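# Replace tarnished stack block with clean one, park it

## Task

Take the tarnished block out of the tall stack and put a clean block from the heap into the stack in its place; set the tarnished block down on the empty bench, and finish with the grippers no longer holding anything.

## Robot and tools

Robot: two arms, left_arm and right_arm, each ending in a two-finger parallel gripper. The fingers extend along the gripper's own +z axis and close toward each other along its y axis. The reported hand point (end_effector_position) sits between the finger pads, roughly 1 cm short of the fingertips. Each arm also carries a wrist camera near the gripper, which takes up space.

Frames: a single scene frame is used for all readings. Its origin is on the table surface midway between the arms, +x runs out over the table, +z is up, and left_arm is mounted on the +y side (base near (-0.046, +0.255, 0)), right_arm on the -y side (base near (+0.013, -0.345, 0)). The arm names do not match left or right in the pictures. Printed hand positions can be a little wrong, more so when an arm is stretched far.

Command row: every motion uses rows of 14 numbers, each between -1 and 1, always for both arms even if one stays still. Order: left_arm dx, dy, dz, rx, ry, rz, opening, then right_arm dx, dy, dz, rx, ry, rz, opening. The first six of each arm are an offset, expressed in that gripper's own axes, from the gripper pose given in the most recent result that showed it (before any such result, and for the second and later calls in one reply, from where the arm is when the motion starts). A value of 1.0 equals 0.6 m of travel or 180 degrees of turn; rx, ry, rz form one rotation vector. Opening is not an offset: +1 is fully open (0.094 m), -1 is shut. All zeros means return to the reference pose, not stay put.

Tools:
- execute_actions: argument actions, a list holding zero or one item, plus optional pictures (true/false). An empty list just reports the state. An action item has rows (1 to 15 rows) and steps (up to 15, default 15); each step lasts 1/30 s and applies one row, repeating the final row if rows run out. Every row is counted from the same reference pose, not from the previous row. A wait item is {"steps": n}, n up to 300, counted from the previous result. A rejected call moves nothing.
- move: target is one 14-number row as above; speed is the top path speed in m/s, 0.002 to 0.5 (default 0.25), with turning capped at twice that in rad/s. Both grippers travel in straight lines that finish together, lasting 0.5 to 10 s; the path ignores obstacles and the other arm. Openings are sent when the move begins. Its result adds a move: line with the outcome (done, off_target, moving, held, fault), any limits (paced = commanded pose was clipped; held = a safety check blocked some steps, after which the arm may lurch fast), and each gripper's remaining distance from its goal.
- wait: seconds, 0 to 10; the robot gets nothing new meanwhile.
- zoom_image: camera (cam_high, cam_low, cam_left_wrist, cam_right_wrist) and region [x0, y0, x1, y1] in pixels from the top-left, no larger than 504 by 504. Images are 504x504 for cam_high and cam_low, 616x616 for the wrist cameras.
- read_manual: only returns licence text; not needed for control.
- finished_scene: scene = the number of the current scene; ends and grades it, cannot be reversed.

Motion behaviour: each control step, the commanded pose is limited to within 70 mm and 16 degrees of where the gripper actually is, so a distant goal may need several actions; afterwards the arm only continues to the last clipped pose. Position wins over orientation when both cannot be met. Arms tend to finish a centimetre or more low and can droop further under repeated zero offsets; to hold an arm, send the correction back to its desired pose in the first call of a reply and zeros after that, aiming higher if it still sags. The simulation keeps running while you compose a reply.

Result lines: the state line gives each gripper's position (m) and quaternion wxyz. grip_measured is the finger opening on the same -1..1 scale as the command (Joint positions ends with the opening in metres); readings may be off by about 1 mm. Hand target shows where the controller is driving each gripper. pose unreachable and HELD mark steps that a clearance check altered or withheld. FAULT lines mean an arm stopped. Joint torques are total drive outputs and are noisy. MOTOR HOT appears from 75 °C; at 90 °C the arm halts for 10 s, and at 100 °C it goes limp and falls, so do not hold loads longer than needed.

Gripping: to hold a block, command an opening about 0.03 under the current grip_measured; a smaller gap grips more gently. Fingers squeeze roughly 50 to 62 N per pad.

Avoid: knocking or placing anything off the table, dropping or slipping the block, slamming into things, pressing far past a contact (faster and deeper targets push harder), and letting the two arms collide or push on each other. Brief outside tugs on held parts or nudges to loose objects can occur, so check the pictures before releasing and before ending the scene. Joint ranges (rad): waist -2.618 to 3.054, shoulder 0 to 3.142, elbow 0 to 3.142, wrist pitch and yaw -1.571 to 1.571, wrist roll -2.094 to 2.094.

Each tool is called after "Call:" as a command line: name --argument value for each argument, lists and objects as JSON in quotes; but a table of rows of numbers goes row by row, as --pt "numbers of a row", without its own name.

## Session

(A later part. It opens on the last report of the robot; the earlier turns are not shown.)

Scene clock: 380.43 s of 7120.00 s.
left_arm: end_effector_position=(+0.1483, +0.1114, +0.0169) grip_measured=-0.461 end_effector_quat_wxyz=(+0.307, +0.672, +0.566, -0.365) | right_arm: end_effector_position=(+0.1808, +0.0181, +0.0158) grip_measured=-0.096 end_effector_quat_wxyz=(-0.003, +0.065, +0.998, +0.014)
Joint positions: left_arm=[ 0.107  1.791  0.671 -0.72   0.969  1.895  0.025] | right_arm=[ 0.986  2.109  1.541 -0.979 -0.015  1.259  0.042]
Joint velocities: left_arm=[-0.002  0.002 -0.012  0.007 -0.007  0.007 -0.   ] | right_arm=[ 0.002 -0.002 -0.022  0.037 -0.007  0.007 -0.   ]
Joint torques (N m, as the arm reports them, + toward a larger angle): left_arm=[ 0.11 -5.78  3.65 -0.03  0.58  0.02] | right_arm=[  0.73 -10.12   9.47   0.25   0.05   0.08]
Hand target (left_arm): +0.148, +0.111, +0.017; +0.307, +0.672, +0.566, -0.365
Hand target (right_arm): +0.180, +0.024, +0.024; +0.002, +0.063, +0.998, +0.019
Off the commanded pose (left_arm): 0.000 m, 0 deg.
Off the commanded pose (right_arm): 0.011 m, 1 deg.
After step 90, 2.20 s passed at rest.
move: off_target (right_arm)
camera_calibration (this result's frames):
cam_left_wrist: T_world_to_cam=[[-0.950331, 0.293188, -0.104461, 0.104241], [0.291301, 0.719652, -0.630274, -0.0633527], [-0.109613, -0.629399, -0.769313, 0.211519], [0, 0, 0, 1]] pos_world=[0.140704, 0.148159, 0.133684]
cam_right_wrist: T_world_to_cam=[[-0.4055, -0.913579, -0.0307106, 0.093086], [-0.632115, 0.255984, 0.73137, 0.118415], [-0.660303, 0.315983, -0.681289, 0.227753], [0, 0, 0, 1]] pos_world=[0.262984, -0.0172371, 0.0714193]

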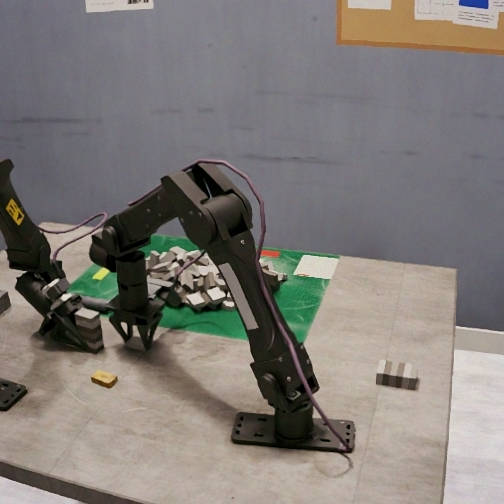

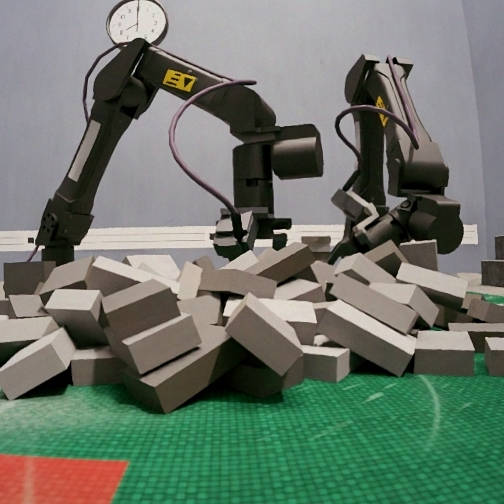

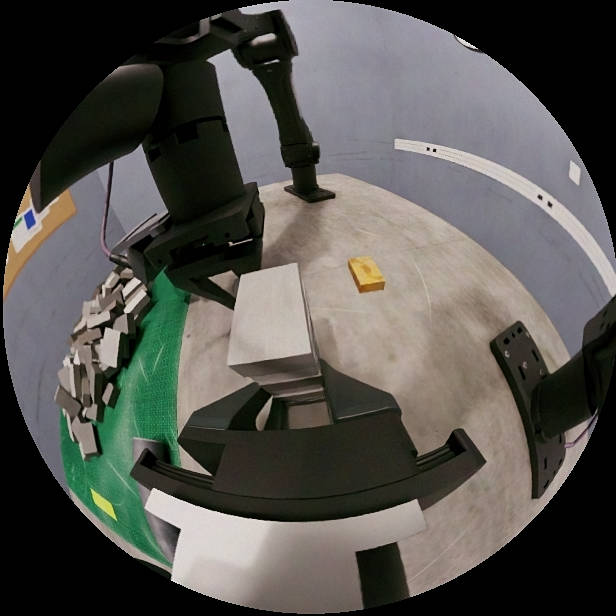

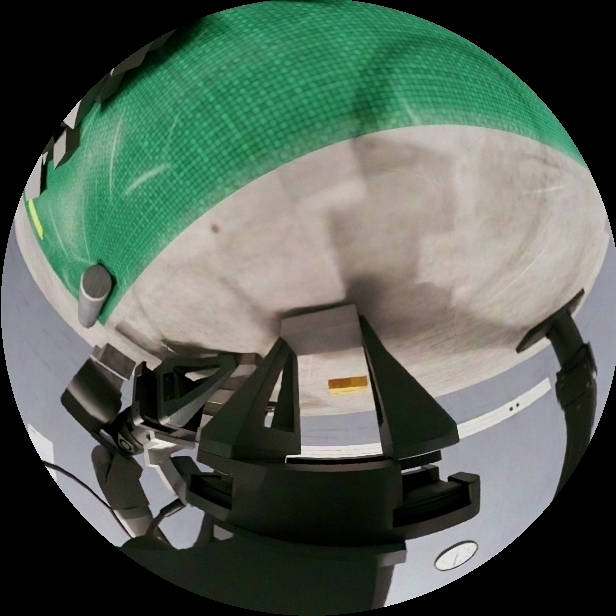

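Close to the original spot; lower with slight −x, release, retreat.

Call:
move --target '[0,0,0,0,0,0,-0.5,0.018,0,0.014,0.006,0,0,-0.13]' --speed 0.02

Call:
move --target '[0,0,0,0,0,0,-0.5,0,0,0,0,0,0,0.15]'

Call:
move --target '[0,0,0,0,0,0,-0.5,0,0,-0.1,0,0,0,0.15]' --speed 0.1

Call:
move --target '[0,0,0,0,0,0,-0.5,-0.1,-0.4,-0.05,0,0,-0.4,0.15]'

Call:
zoom_image --camera "cam_high" --region '[70, 280, 170, 370]'

Scene clock: 390.73 s of 7120.00 s.
left_arm: end_effector_position=(+0.1483, +0.1114, +0.0169) grip_measured=-0.461 end_effector_quat_wxyz=(+0.307, +0.672, +0.566, -0.365) | right_arm: end_effector_position=(+0.1750, +0.0189, +0.0112) grip_measured=-0.096 end_effector_quat_wxyz=(-0.004, +0.067, +0.998, +0.007)
Joint positions: left_arm=[ 0.107  1.791  0.671 -0.72   0.969  1.895  0.025] | right_arm=[ 1.001  2.121  1.541 -0.98  -0.013  1.279  0.042]
Joint velocities: left_arm=[ 0.002 -0.007 -0.007 -0.007 -0.007  0.037  0.001] | right_arm=[ 0.012 -0.002 -0.017 -0.007  0.007 -0.007 -0.003]
Joint torques (N m, as the arm reports them, + toward a larger angle): left_arm=[ 0.05 -5.77  3.71 -0.04  0.59  0.01] | right_arm=[ 0.96 -9.74  5.81  0.5  -0.02  0.08]
Hand target (left_arm): +0.148, +0.111, +0.017; +0.307, +0.672, +0.566, -0.365
Hand target (right_arm): +0.170, +0.020, +0.008; -0.003, +0.064, +0.998, +0.004
Off the commanded pose (left_arm): 0.000 m, 0 deg.
Off the commanded pose (right_arm): 0.006 m, 0 deg.
After step 90, 6.37 s passed at rest.
move: done
camera_calibration (this result's frames):
cam_left_wrist: T_world_to_cam=[[-0.950331, 0.293188, -0.104461, 0.104241], [0.291301, 0.719652, -0.630274, -0.0633527], [-0.109613, -0.629399, -0.769313, 0.211519], [0, 0, 0, 1]] pos_world=[0.140704, 0.148159, 0.133684]
cam_right_wrist: T_world_to_cam=[[-0.410158, -0.911862, -0.0166804, 0.0919434], [-0.627535, 0.268901, 0.730679, 0.116899], [-0.661793, 0.310162, -0.682518, 0.220896], [0, 0, 0, 1]] pos_world=[0.257257, -0.0161081, 0.0668828]

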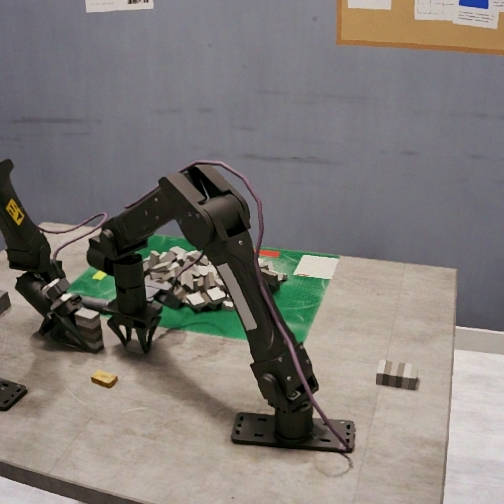

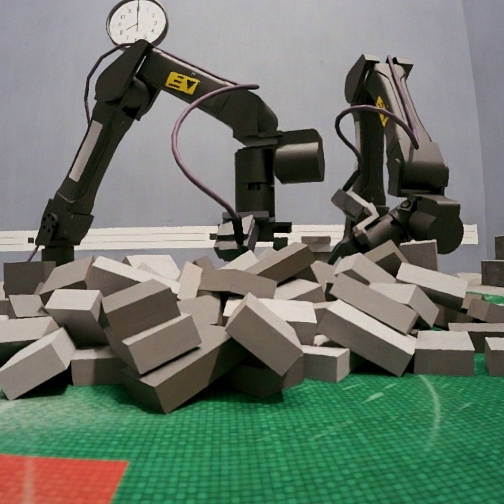

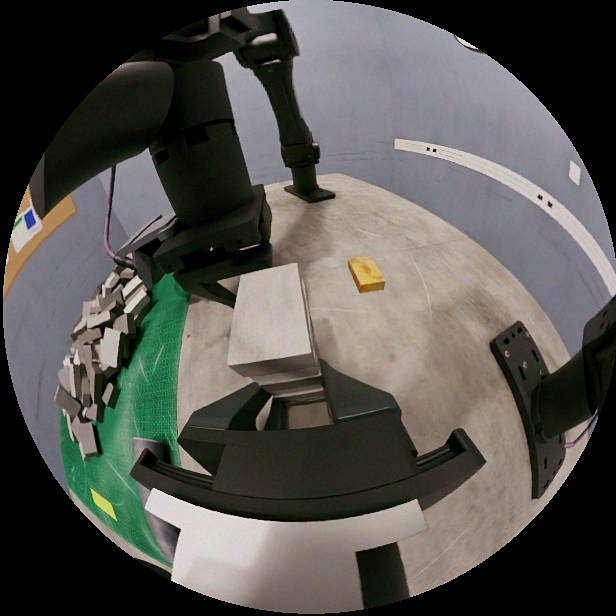

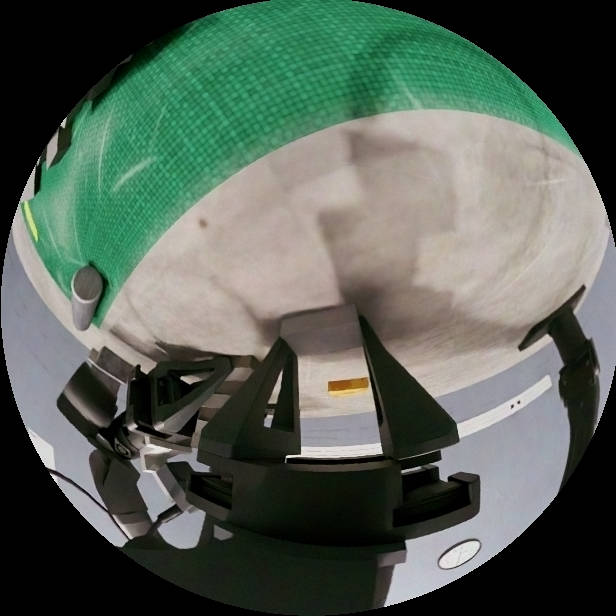

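Scene clock: 391.23 s of 7120.00 s.
left_arm: end_effector_position=(+0.1483, +0.1114, +0.0169) grip_measured=-0.461 end_effector_quat_wxyz=(+0.307, +0.672, +0.566, -0.365) | right_arm: end_effector_position=(+0.1749, +0.0190, +0.0112) grip_measured=+0.149 end_effector_quat_wxyz=(-0.005, +0.067, +0.998, +0.007)
Joint positions: left_arm=[ 0.107  1.791  0.671 -0.72   0.969  1.895  0.025] | right_arm=[ 1.001  2.121  1.541 -0.98  -0.014  1.279  0.054]
Joint velocities: left_arm=[ 0.002  0.007 -0.002 -0.022  0.007 -0.066  0.001] | right_arm=[-0.022 -0.002  0.017  0.037  0.037 -0.007 -0.001]
Joint torques (N m, as the arm reports them, + toward a larger angle): left_arm=[ 0.08 -5.78  3.63 -0.03  0.58  0.02] | right_arm=[-0.01 -9.96  6.72  0.41 -0.02  0.03]
Hand target (left_arm): +0.148, +0.111, +0.017; +0.307, +0.672, +0.566, -0.365
Hand target (right_arm): +0.175, +0.019, +0.011; -0.004, +0.067, +0.998, +0.007
Off the commanded pose (left_arm): 0.000 m, 0 deg.
Off the commanded pose (right_arm): 0.000 m, 0 deg.
move: done
camera_calibration (this result's frames):
cam_left_wrist: T_world_to_cam=[[-0.950331, 0.293188, -0.104461, 0.104241], [0.291301, 0.719652, -0.630274, -0.0633527], [-0.109613, -0.629399, -0.769313, 0.211519], [0, 0, 0, 1]] pos_world=[0.140704, 0.148159, 0.133684]
cam_right_wrist: T_world_to_cam=[[-0.410163, -0.91186, -0.0166832, 0.0919446], [-0.62703, 0.268666, 0.731199, 0.116716], [-0.662269, 0.310372, -0.68196, 0.220871], [0, 0, 0, 1]] pos_world=[0.257172, -0.0160688, 0.0668165]

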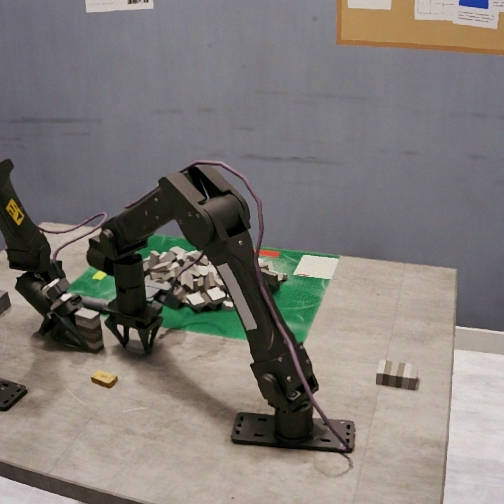

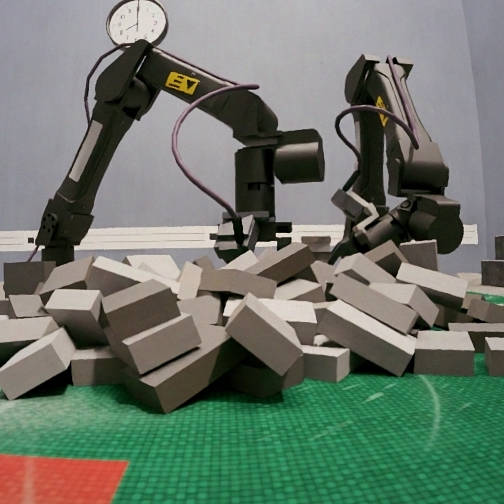

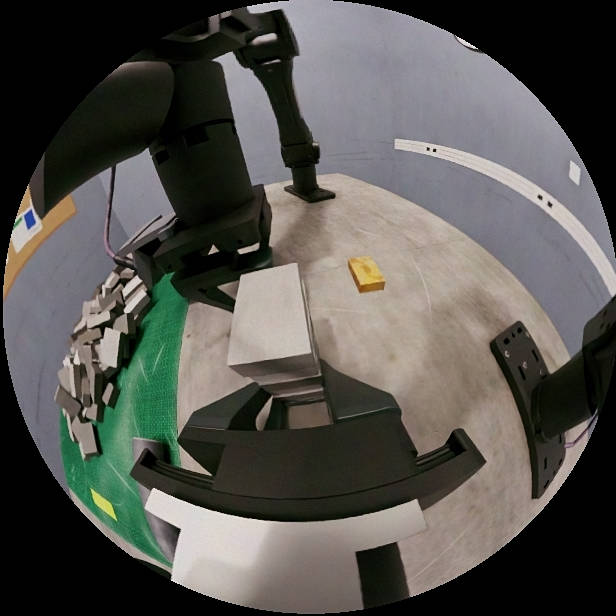

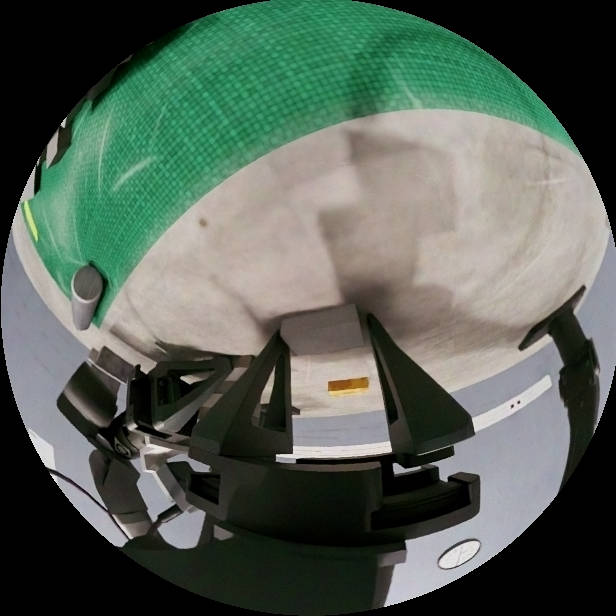

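Scene clock: 392.43 s of 7120.00 s.
left_arm: end_effector_position=(+0.1483, +0.1114, +0.0169) grip_measured=-0.461 end_effector_quat_wxyz=(+0.307, +0.672, +0.566, -0.365) | right_arm: end_effector_position=(+0.1732, +0.0155, +0.0558) grip_measured=+0.149 end_effector_quat_wxyz=(-0.010, +0.067, +0.998, -0.006)
Joint positions: left_arm=[ 0.107  1.791  0.671 -0.72   0.969  1.895  0.025] | right_arm=[ 1.001  2.089  1.673 -1.173 -0.015  1.279  0.054]
Joint velocities: left_arm=[-0.012 -0.012 -0.002  0.022  0.051  0.022 -0.   ] | right_arm=[-0.012 -0.002  0.017 -0.051 -0.051  0.022  0.   ]
Joint torques (N m, as the arm reports them, + toward a larger angle): left_arm=[ 0.07 -5.77  3.69 -0.04  0.58  0.01] | right_arm=[ -0.19 -11.85   9.04   0.22  -0.03  -0.01]
Hand target (left_arm): +0.148, +0.111, +0.017; +0.307, +0.672, +0.566, -0.365
Hand target (right_arm): +0.175, +0.018, +0.071; -0.005, +0.067, +0.998, +0.008
Off the commanded pose (left_arm): 0.000 m, 0 deg.
Off the commanded pose (right_arm): 0.016 m, 2 deg.
move: off_target (right_arm)
camera_calibration (this result's frames):
cam_left_wrist: T_world_to_cam=[[-0.950331, 0.293188, -0.104461, 0.104241], [0.291301, 0.719652, -0.630274, -0.0633527], [-0.109613, -0.629399, -0.769313, 0.211519], [0, 0, 0, 1]] pos_world=[0.140704, 0.148159, 0.133684]
cam_right_wrist: T_world_to_cam=[[-0.410197, -0.911924, 0.0115419, 0.0873015], [-0.617979, 0.287239, 0.731844, 0.0821044], [-0.670701, 0.293068, -0.681374, 0.252877], [0, 0, 0, 1]] pos_world=[0.256155, -0.0180814, 0.111209]

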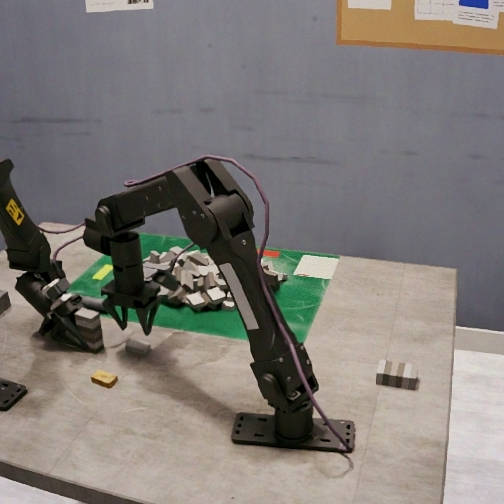

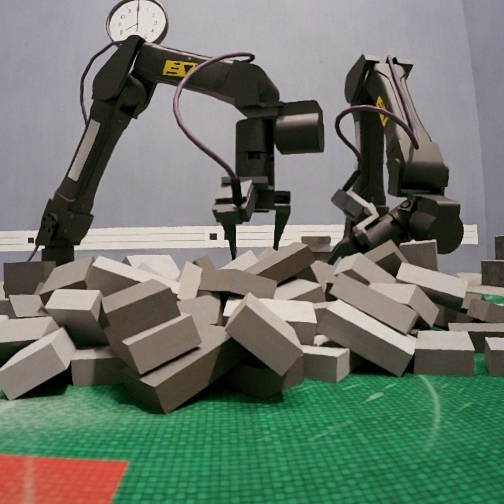

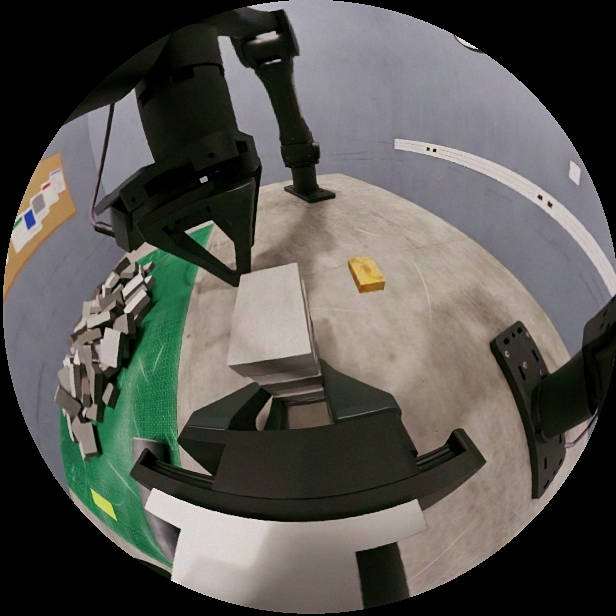

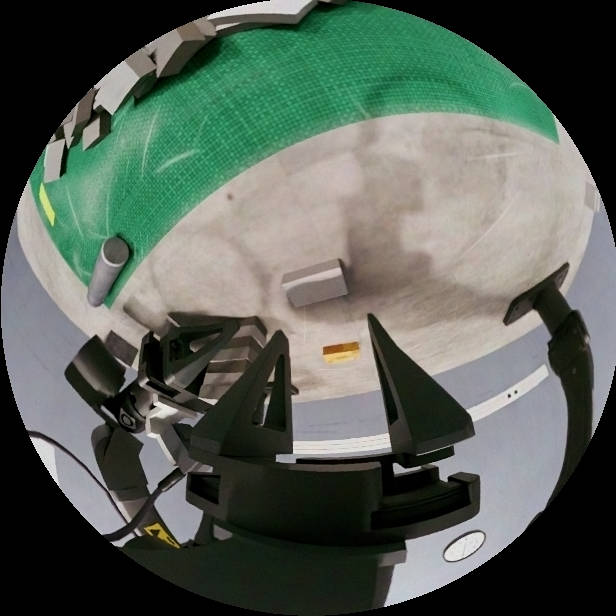

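Scene clock: 395.63 s of 7120.00 s.
left_arm: end_effector_position=(+0.1483, +0.1114, +0.0169) grip_measured=-0.461 end_effector_quat_wxyz=(+0.307, +0.672, +0.566, -0.365) | right_arm: end_effector_position=(+0.2056, -0.2275, +0.0847) grip_measured=+0.149 end_effector_quat_wxyz=(-0.018, -0.534, +0.846, -0.001)
Joint positions: left_arm=[ 0.107  1.791  0.671 -0.72   0.969  1.895  0.025] | right_arm=[ 0.403  1.446  1.016 -1.178  0.003 -0.579  0.054]
Joint velocities: left_arm=[-0.017 -0.007 -0.002  0.051  0.037 -0.007  0.   ] | right_arm=[ 0.002 -0.007  0.002  0.037 -0.037 -0.066  0.   ]
Joint torques (N m, as the arm reports them, + toward a larger angle): left_arm=[ 0.08 -5.79  3.72 -0.03  0.6   0.02] | right_arm=[-0.94 -6.63  6.42  0.22 -0.07 -0.04]
Hand target (left_arm): +0.148, +0.111, +0.017; +0.307, +0.672, +0.566, -0.365
Hand target (right_arm): +0.204, -0.231, +0.089; -0.013, -0.532, +0.847, +0.000
Off the commanded pose (left_arm): 0.000 m, 0 deg.
Off the commanded pose (right_arm): 0.006 m, 1 deg.
move: done
camera_calibration (this result's frames):
cam_left_wrist: T_world_to_cam=[[-0.950331, 0.293188, -0.104461, 0.104241], [0.291301, 0.719652, -0.630274, -0.0633527], [-0.109613, -0.629399, -0.769313, 0.211519], [0, 0, 0, 1]] pos_world=[0.140704, 0.148159, 0.133684]
cam_right_wrist: T_world_to_cam=[[0.742895, -0.66927, -0.0136101, -0.301097], [-0.438023, -0.501383, 0.746157, -0.0668153], [-0.506204, -0.548355, -0.665631, 0.13906], [0, 0, 0, 1]] pos_world=[0.264809, -0.158761, 0.13832]

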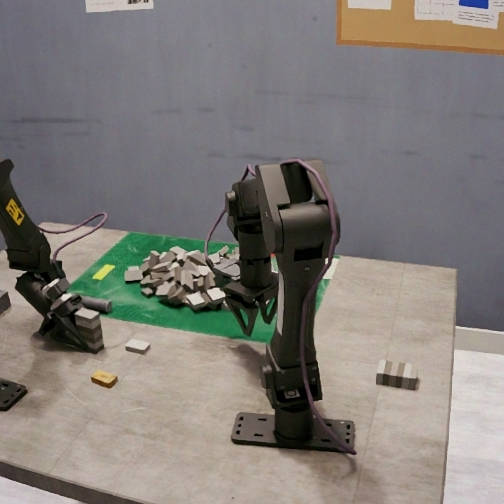

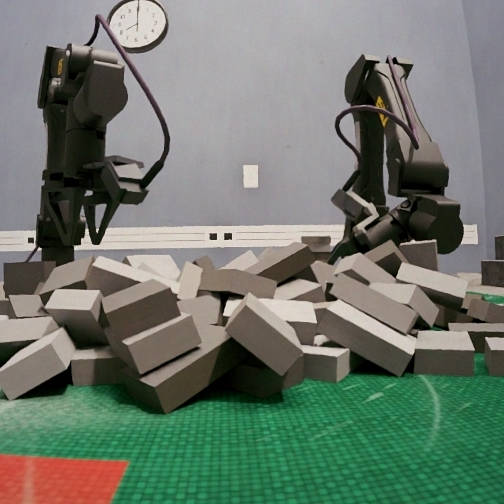

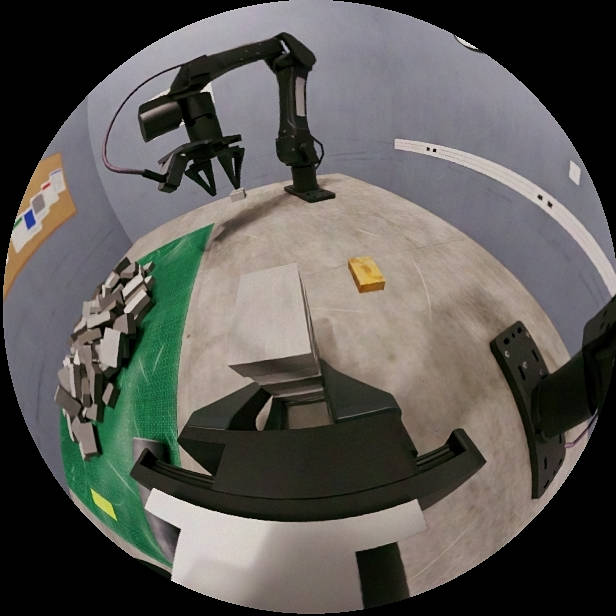

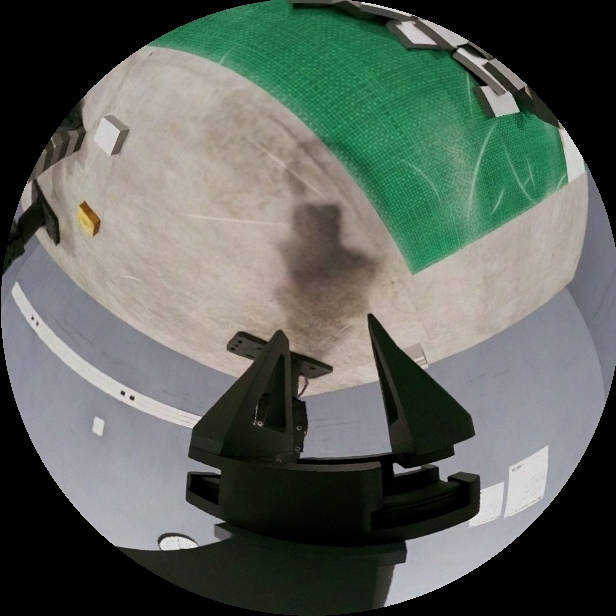

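Region (70, 280, 170, 370) of cam_high's 504x504 image, scaled by 5.040, with more detail than that image has; it fills the top 454 rows of this view, and the rest is white.

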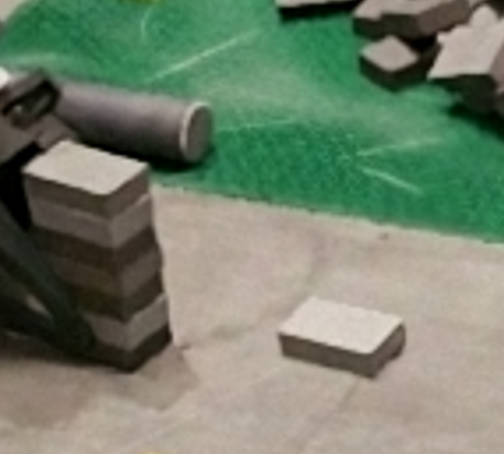

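Call:
move --target '[-0.121,0.025,-0.043,-0.023,-0.042,0.015,-0.5,0,0,-0.005,0,0,0,0.15]' --speed 0.04

Scene clock: 407.43 s of 7120.00 s.
left_arm: end_effector_position=(+0.1503, +0.1057, +0.0565) grip_measured=-0.461 end_effector_quat_wxyz=(+0.327, +0.673, +0.560, -0.356) | right_arm: end_effector_position=(+0.2056, -0.2275, +0.0847) grip_measured=+0.149 end_effector_quat_wxyz=(-0.018, -0.535, +0.845, -0.001)
Joint positions: left_arm=[ 0.092  1.634  0.697 -0.833  0.997  1.857  0.025] | right_arm=[ 0.403  1.446  1.016 -1.178  0.003 -0.581  0.054]
Joint velocities: left_arm=[-0.012 -0.012 -0.002 -0.007 -0.022  0.037 -0.   ] | right_arm=[-0.012 -0.012 -0.007  0.037 -0.007 -0.051  0.   ]
Joint torques (N m, as the arm reports them, + toward a larger angle): left_arm=[-0.84 -7.59  7.93 -0.3   2.01 -0.09] | right_arm=[-0.01 -4.76  7.85  0.21 -0.03  0.05]
Hand target (left_arm): +0.159, +0.093, +0.089; +0.375, +0.650, +0.541, -0.380
Hand target (right_arm): +0.206, -0.227, +0.088; -0.018, -0.534, +0.846, -0.001
Off the commanded pose (left_arm): 0.039 m, 7 deg.
Off the commanded pose (right_arm): 0.003 m, 0 deg.
After step 90, 6.50 s passed at rest.
move: off_target (left_arm)
camera_calibration (this result's frames):
cam_left_wrist: T_world_to_cam=[[-0.948621, 0.279694, -0.14795, 0.115579], [0.308022, 0.709314, -0.634031, -0.0360422], [-0.072392, -0.647027, -0.759023, 0.234263], [0, 0, 0, 1]] pos_world=[0.137701, 0.144813, 0.172059]
cam_right_wrist: T_world_to_cam=[[0.744677, -0.667284, -0.0137065, -0.301003], [-0.43664, -0.50261, 0.746143, -0.0673774], [-0.504778, -0.549651, -0.665645, 0.138473], [0, 0, 0, 1]] pos_world=[0.264629, -0.158607, 0.138322]

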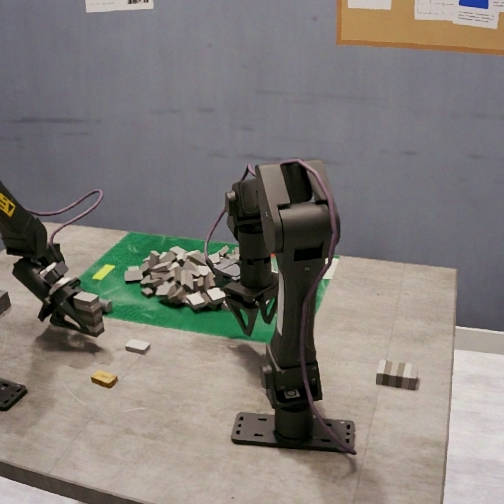

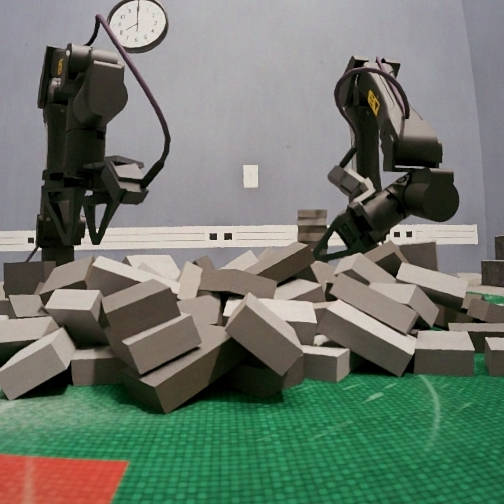

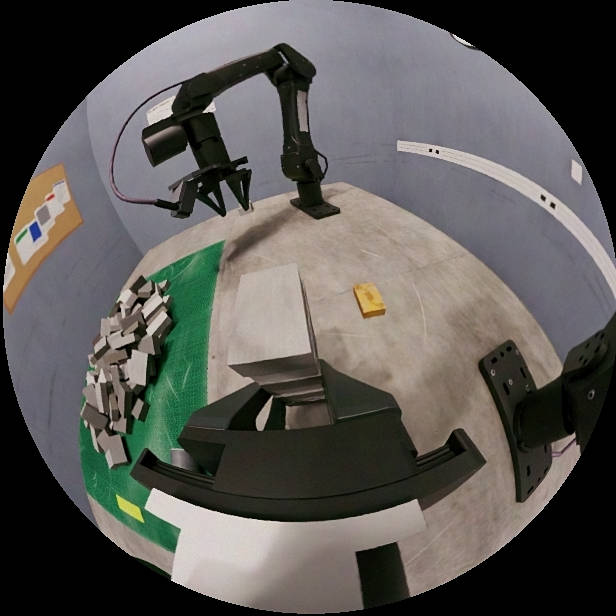

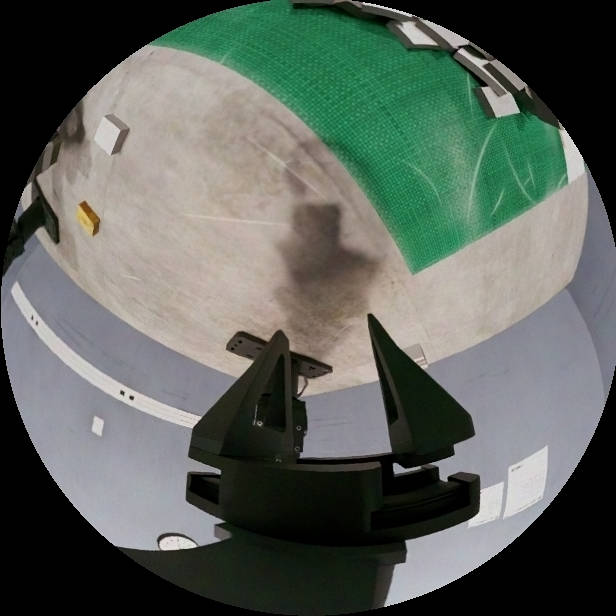

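Call:
execute_actions --actions '[{"rows":[[-0.065,0.027,-0.005,-0.013,-0.037,0.006,-0.5,0,0,0,0,0,0,0.15],[-0.065,0.027,-0.005,-0.013,-0.037,0.006,-0.5,0,0,0,0,0,0,0.15],[-0.07,0.032,0.003,-0.013,-0.037,0.006,-0.5,0,0,0,0,0,0,0.15],[-0.07,0.032,0.003,-0.013,-0.037,0.006,-0.5,0,0,0,0,0,0,0.15],[-0.075,0.037,0.012,-0.013,-0.037,0.006,-0.5,0,0,0,0,0,0,0.15],[-0.075,0.037,0.012,-0.013,-0.037,0.006,-0.5,0,0,0,0,0,0,0.15],[-0.08,0.042,0.02,-0.013,-0.037,0.006,-0.5,0,0,0,0,0,0,0.15],[-0.08,0.042,0.02,-0.013,-0.037,0.006,-0.5,0,0,0,0,0,0,0.15],[-0.085,0.047,0.028,-0.013,-0.037,0.006,-0.5,0,0,0,0,0,0,0.15],[-0.085,0.047,0.028,-0.013,-0.037,0.006,-0.5,0,0,0,0,0,0,0.15],[-0.09,0.052,0.037,-0.013,-0.037,0.006,-0.5,0,0,0,0,0,0,0.15],[-0.09,0.052,0.037,-0.013,-0.037,0.006,-0.5,0,0,0,0,0,0,0.15],[-0.095,0.057,0.045,-0.013,-0.037,0.006,-0.5,0,0,0,0,0,0,0.15]]}]' --pictures false

Call:
execute_actions --actions '[{"steps":15}]' --pictures false

Scene clock: 425.90 s of 7120.00 s.
left_arm: end_effector_position=(+0.1498, +0.0708, +0.0577) grip_measured=-0.461 end_effector_quat_wxyz=(+0.307, +0.677, +0.554, -0.375) | right_arm: end_effector_position=(+0.2056, -0.2275, +0.0847) grip_measured=+0.149 end_effector_quat_wxyz=(-0.018, -0.535, +0.845, -0.001)
Joint positions: left_arm=[-0.068  1.634  0.708 -0.696  1.011  1.633  0.025] | right_arm=[ 0.403  1.446  1.016 -1.178  0.003 -0.581  0.054]
Joint velocities: left_arm=[-0.247 -0.002  0.056  0.549  0.037 -0.564 -0.001] | right_arm=[ 0.012 -0.002  0.002  0.037  0.051 -0.051 -0.001]
Joint torques (N m, as the arm reports them, + toward a larger angle): left_arm=[-0.21 -8.2   8.23  0.2   1.99 -0.09] | right_arm=[-0.03 -4.63  6.86  0.33 -0.02  0.02]
Hand target (left_arm): +0.168, +0.053, +0.094; +0.368, +0.657, +0.529, -0.392
Hand target (right_arm): +0.206, -0.227, +0.085; -0.018, -0.535, +0.845, -0.001
Off the commanded pose (left_arm): 0.048 m, 9 deg.
Off the commanded pose (right_arm): 0.000 m, 0 deg.
Steps of this call (steps 1 to 90: nothing new was sent; then 14.97 s passed at rest; steps 91 to 105: all 15 steps of this action). Readings (end_effector_position):
91: left_arm (+0.1497, +0.1052, +0.0566) | right_arm (+0.2056, -0.2275, +0.0847)
92: left_arm (+0.1490, +0.1041, +0.0566) | right_arm (+0.2056, -0.2275, +0.0847)
94: left_arm (+0.1469, +0.1002, +0.0567) | right_arm (+0.2056, -0.2275, +0.0847)
98: left_arm (+0.1444, +0.0896, +0.0567) | right_arm (+0.2056, -0.2275, +0.0847)
105: the state above

Scene clock: 426.40 s of 7120.00 s.
left_arm: end_effector_position=(+0.1577, +0.0669, +0.0578) grip_measured=-0.461 end_effector_quat_wxyz=(+0.311, +0.667, +0.566, -0.372) | right_arm: end_effector_position=(+0.2056, -0.2275, +0.0847) grip_measured=+0.149 end_effector_quat_wxyz=(-0.018, -0.535, +0.845, -0.001)
Joint positions: left_arm=[-0.078  1.634  0.709 -0.638  1.012  1.555  0.025] | right_arm=[ 0.403  1.446  1.016 -1.178  0.003 -0.581  0.054]
Joint velocities: left_arm=[-0.012 -0.002  0.002 -0.022  0.066  0.037  0.001] | right_arm=[ 0.027 -0.012  0.017 -0.051  0.037  0.081  0.   ]
Joint torques (N m, as the arm reports them, + toward a larger angle): left_arm=[-0.58 -8.32  8.39  0.46  2.02 -0.07] | right_arm=[-0.05 -4.6   6.88  0.33 -0.03  0.02]
Hand target (left_arm): +0.168, +0.053, +0.094; +0.368, +0.657, +0.529, -0.392
Hand target (right_arm): +0.206, -0.227, +0.085; -0.018, -0.535, +0.845, -0.001
Off the commanded pose (left_arm): 0.042 m, 8 deg.
Off the commanded pose (right_arm): 0.000 m, 0 deg.
Steps of this call (steps 1 to 15: nothing new was sent). Readings (end_effector_position):
1: left_arm (+0.1515, +0.0691, +0.0579) | right_arm (+0.2056, -0.2275, +0.0847)
2: left_arm (+0.1526, +0.0680, +0.0579) | right_arm (+0.2056, -0.2275, +0.0847)
4: left_arm (+0.1548, +0.0675, +0.0578) | right_arm (+0.2056, -0.2275, +0.0847)
8: left_arm (+0.1569, +0.0671, +0.0578) | right_arm (+0.2056, -0.2275, +0.0847)
15: the state above

Call:
execute_actions --actions '[{"rows":[[-0.066,0.028,-0.004,-0.013,-0.039,0.022,-0.5,0,0,0,0,0,0,0.15],[-0.066,0.028,-0.004,-0.013,-0.039,0.022,-0.5,0,0,0,0,0,0,0.15],[-0.071,0.035,0.008,-0.017,-0.039,0.022,-0.5,0,0,0,0,0,0,0.15],[-0.071,0.035,0.008,-0.017,-0.039,0.022,-0.5,0,0,0,0,0,0,0.15],[-0.075,0.043,0.019,-0.02,-0.039,0.022,-0.5,0,0,0,0,0,0,0.15],[-0.075,0.043,0.019,-0.02,-0.039,0.022,-0.5,0,0,0,0,0,0,0.15],[-0.08,0.051,0.03,-0.023,-0.039,0.022,-0.5,0,0,0,0,0,0,0.15],[-0.08,0.051,0.03,-0.023,-0.039,0.022,-0.5,0,0,0,0,0,0,0.15],[-0.084,0.058,0.042,-0.027,-0.039,0.022,-0.5,0,0,0,0,0,0,0.15],[-0.084,0.058,0.042,-0.027,-0.039,0.022,-0.5,0,0,0,0,0,0,0.15],[-0.089,0.066,0.053,-0.03,-0.039,0.022,-0.5,0,0,0,0,0,0,0.15]]}]' --pictures false

Call:
execute_actions --actions '[{"steps":15}]' --pictures false

Scene clock: 445.47 s of 7120.00 s.
left_arm: end_effector_position=(+0.1708, +0.0250, +0.0619) grip_measured=-0.461 end_effector_quat_wxyz=(+0.327, +0.673, +0.555, -0.362) | right_arm: end_effector_position=(+0.2056, -0.2275, +0.0847) grip_measured=+0.149 end_effector_quat_wxyz=(-0.018, -0.535, +0.845, -0.001)
Joint positions: left_arm=[-0.231  1.634  0.709 -0.36   0.994  1.279  0.025] | right_arm=[ 0.403  1.446  1.016 -1.178  0.003 -0.581  0.054]
Joint velocities: left_arm=[-0.11  -0.007 -0.002  0.623 -0.051 -0.623 -0.001] | right_arm=[ 0.007 -0.012 -0.002  0.037  0.007 -0.007 -0.001]
Joint torques (N m, as the arm reports them, + toward a larger angle): left_arm=[-0.26 -6.87  6.62  1.13  1.73 -0.07] | right_arm=[-0.02 -4.6   6.88  0.33 -0.03  0.03]
Hand target (left_arm): +0.183, +0.009, +0.088; +0.375, +0.658, +0.529, -0.383
Hand target (right_arm): +0.206, -0.227, +0.085; -0.018, -0.535, +0.845, -0.001
Off the commanded pose (left_arm): 0.035 m, 8 deg.
Off the commanded pose (right_arm): 0.000 m, 0 deg.
Steps of this call (steps 1 to 90: nothing new was sent; then 15.57 s passed at rest; steps 91 to 105: all 15 steps of this action). Readings (end_effector_position):
91: left_arm (+0.1579, +0.0665, +0.0578) | right_arm (+0.2056, -0.2275, +0.0847)
92: left_arm (+0.1582, +0.0656, +0.0578) | right_arm (+0.2056, -0.2275, +0.0847)
94: left_arm (+0.1586, +0.0614, +0.0578) | right_arm (+0.2056, -0.2275, +0.0847)
98: left_arm (+0.1601, +0.0479, +0.0587) | right_arm (+0.2056, -0.2275, +0.0847)
105: the state above

Scene clock: 445.97 s of 7120.00 s.
left_arm: end_effector_position=(+0.1834, +0.0211, +0.0645) grip_measured=-0.461 end_effector_quat_wxyz=(+0.341, +0.662, +0.566, -0.353) | right_arm: end_effector_position=(+0.2056, -0.2275, +0.0847) grip_measured=+0.149 end_effector_quat_wxyz=(-0.018, -0.535, +0.845, -0.001)
Joint positions: left_arm=[-0.234  1.634  0.709 -0.278  0.981  1.197  0.025] | right_arm=[ 0.403  1.446  1.016 -1.178  0.003 -0.581  0.054]
Joint velocities: left_arm=[-0.002  0.007  0.002  0.022 -0.066  0.037 -0.   ] | right_arm=[ 0.007  0.002 -0.002 -0.051  0.022 -0.022 -0.001]
Joint torques (N m, as the arm reports them, + toward a larger angle): left_arm=[-0.55 -6.88  6.7   1.32  1.75 -0.12] | right_arm=[-0.01 -4.59  6.84  0.33 -0.02  0.01]
Hand target (left_arm): +0.183, +0.009, +0.088; +0.375, +0.658, +0.529, -0.383
Hand target (right_arm): +0.206, -0.227, +0.085; -0.018, -0.535, +0.845, -0.001
Off the commanded pose (left_arm): 0.027 m, 7 deg.
Off the commanded pose (right_arm): 0.000 m, 0 deg.
Steps of this call (steps 1 to 15: nothing new was sent). Readings (end_effector_position):
1: left_arm (+0.1732, +0.0236, +0.0625) | right_arm (+0.2056, -0.2275, +0.0847)
2: left_arm (+0.1756, +0.0229, +0.0630) | right_arm (+0.2056, -0.2275, +0.0847)
4: left_arm (+0.1792, +0.0221, +0.0636) | right_arm (+0.2056, -0.2275, +0.0847)
8: left_arm (+0.1823, +0.0214, +0.0643) | right_arm (+0.2056, -0.2275, +0.0847)
15: the state above

Call:
execute_actions --actions '[{"rows":[[-0.038,0.002,0.001,0.004,-0.033,0.013,-0.5,0,0,0,0,0,0,0.15],[-0.038,0.002,0.001,0.004,-0.033,0.013,-0.5,0,0,0,0,0,0,0.15],[-0.032,0,0.005,0.004,-0.032,0.011,-0.5,0,0,0,0,0,0,0.15],[-0.032,0,0.005,0.004,-0.032,0.011,-0.5,0,0,0,0,0,0,0.15],[-0.026,-0.003,0.009,0.004,-0.032,0.009,-0.5,0,0,0,0,0,0,0.15],[-0.026,-0.003,0.009,0.004,-0.032,0.009,-0.5,0,0,0,0,0,0,0.15],[-0.02,-0.005,0.012,0.004,-0.031,0.008,-0.5,0,0,0,0,0,0,0.15],[-0.02,-0.005,0.012,0.004,-0.031,0.008,-0.5,0,0,0,0,0,0,0.15],[-0.014,-0.008,0.016,0.004,-0.03,0.006,-0.5,0,0,0,0,0,0,0.15],[-0.014,-0.008,0.016,0.004,-0.03,0.006,-0.5,0,0,0,0,0,0,0.15],[-0.008,-0.01,0.02,0.004,-0.03,0.005,-0.5,0,0,0,0,0,0,0.15]]}]' --pictures false

Call:
execute_actions --actions '[{"steps":15}]'

Call:
zoom_image --camera "cam_high" --region '[70, 280, 170, 370]'

Scene clock: 463.67 s of 7120.00 s.
left_arm: end_effector_position=(+0.1769, +0.0229, +0.0420) grip_measured=-0.461 end_effector_quat_wxyz=(+0.326, +0.659, +0.578, -0.355) | right_arm: end_effector_position=(+0.2056, -0.2275, +0.0847) grip_measured=+0.149 end_effector_quat_wxyz=(-0.018, -0.535, +0.845, -0.001)
Joint positions: left_arm=[-0.241  1.683  0.662 -0.202  0.965  1.179  0.025] | right_arm=[ 0.403  1.446  1.016 -1.178  0.003 -0.581  0.054]
Joint velocities: left_arm=[-0.027  0.061 -0.09   0.037 -0.051 -0.037 -0.001] | right_arm=[ 0.027  0.017  0.002  0.037  0.051 -0.022  0.001]
Joint torques (N m, as the arm reports them, + toward a larger angle): left_arm=[-0.65 -6.9   5.56  1.47  1.78 -0.1 ] | right_arm=[-0.03 -4.6   6.88  0.33 -0.03  0.03]
Hand target (left_arm): +0.175, +0.011, +0.062; +0.361, +0.655, +0.541, -0.385
Hand target (right_arm): +0.206, -0.227, +0.085; -0.018, -0.535, +0.845, -0.001
Off the commanded pose (left_arm): 0.024 m, 7 deg.
Off the commanded pose (right_arm): 0.000 m, 0 deg.
Steps of this call (steps 1 to 90: nothing new was sent; then 14.20 s passed at rest; steps 91 to 105: all 15 steps of this action). Readings (end_effector_position):
91: left_arm (+0.1835, +0.0211, +0.0645) | right_arm (+0.2056, -0.2275, +0.0847)
92: left_arm (+0.1836, +0.0212, +0.0644) | right_arm (+0.2056, -0.2275, +0.0847)
94: left_arm (+0.1842, +0.0210, +0.0637) | right_arm (+0.2056, -0.2275, +0.0847)
98: left_arm (+0.1858, +0.0208, +0.0591) | right_arm (+0.2056, -0.2275, +0.0847)
105: the state above

Scene clock: 464.17 s of 7120.00 s.
left_arm: end_effector_position=(+0.1793, +0.0224, +0.0417) grip_measured=-0.461 end_effector_quat_wxyz=(+0.332, +0.660, +0.576, -0.350) | right_arm: end_effector_position=(+0.2056, -0.2275, +0.0847) grip_measured=+0.149 end_effector_quat_wxyz=(-0.018, -0.535, +0.845, -0.001)
Joint positions: left_arm=[-0.241  1.684  0.658 -0.18   0.962  1.175  0.025] | right_arm=[ 0.403  1.446  1.016 -1.178  0.003 -0.581  0.054]
Joint velocities: left_arm=[-0.017 -0.017 -0.007 -0.051  0.007 -0.051  0.   ] | right_arm=[-0.027 -0.002 -0.012  0.007 -0.066  0.066 -0.   ]
Joint torques (N m, as the arm reports them, + toward a larger angle): left_arm=[-0.7  -6.78  5.36  1.36  1.77 -0.09] | right_arm=[-0.01 -4.59  6.85  0.33 -0.03  0.01]
Hand target (left_arm): +0.175, +0.011, +0.062; +0.361, +0.655, +0.541, -0.385
Hand target (right_arm): +0.206, -0.227, +0.085; -0.018, -0.535, +0.845, -0.001
Off the commanded pose (left_arm): 0.025 m, 7 deg.
Off the commanded pose (right_arm): 0.000 m, 0 deg.
Steps of this call (steps 1 to 15: nothing new was sent). Readings (end_effector_position):
1: left_arm (+0.1764, +0.0232, +0.0410) | right_arm (+0.2056, -0.2275, +0.0847)
2: left_arm (+0.1764, +0.0234, +0.0406) | right_arm (+0.2056, -0.2275, +0.0847)
4: left_arm (+0.1773, +0.0231, +0.0409) | right_arm (+0.2056, -0.2275, +0.0847)
8: left_arm (+0.1787, +0.0226, +0.0414) | right_arm (+0.2056, -0.2275, +0.0847)
15: the state above
camera_calibration (this result's frames):
cam_left_wrist: T_world_to_cam=[[-0.961163, 0.238358, -0.13911, 0.166929], [0.271337, 0.724065, -0.634118, 0.0109577], [-0.0504225, -0.647237, -0.76062, 0.167331], [0, 0, 0, 1]] pos_world=[0.16591, 0.0605801, 0.157446]
cam_right_wrist: T_world_to_cam=[[0.744677, -0.667284, -0.0137065, -0.301003], [-0.43664, -0.50261, 0.746143, -0.0673774], [-0.504778, -0.549651, -0.665645, 0.138473], [0, 0, 0, 1]] pos_world=[0.264629, -0.158607, 0.138322]

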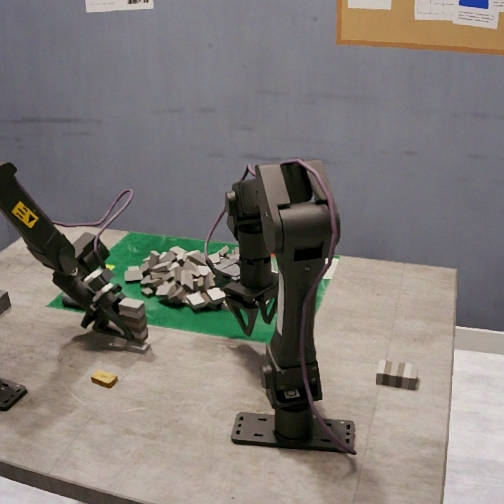

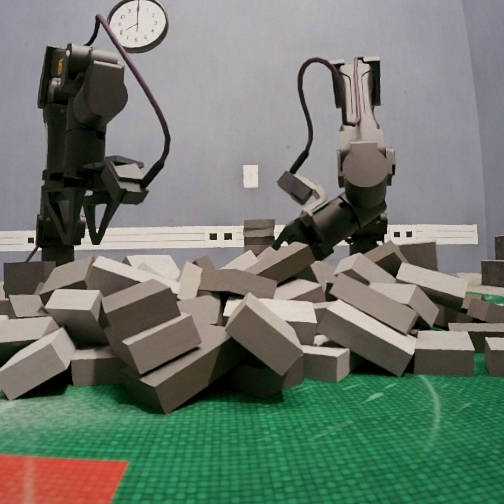

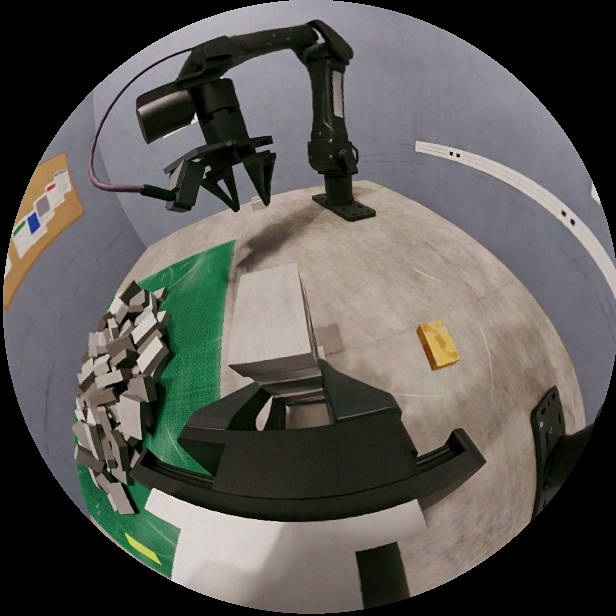

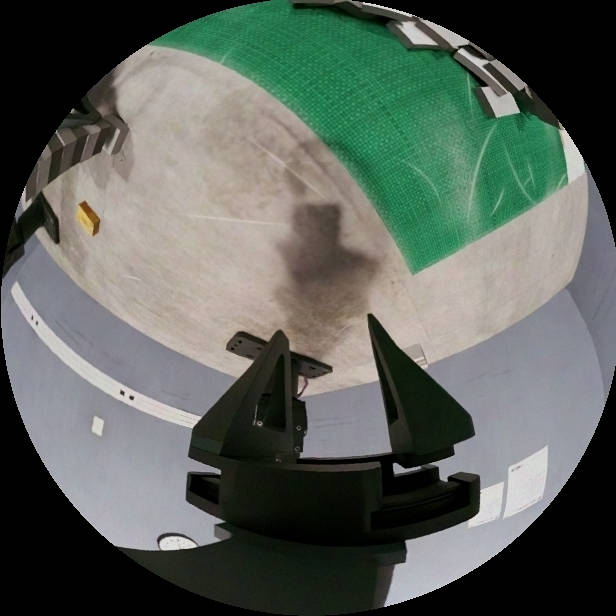

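Region (70, 280, 170, 370) of cam_high's 504x504 image, scaled by 5.040, with more detail than that image has; it fills the top 454 rows of this view, and the rest is white.

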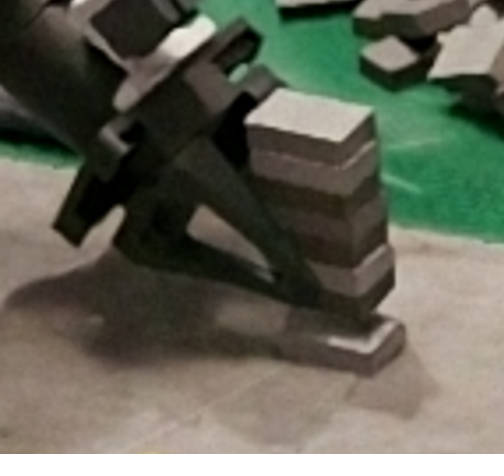

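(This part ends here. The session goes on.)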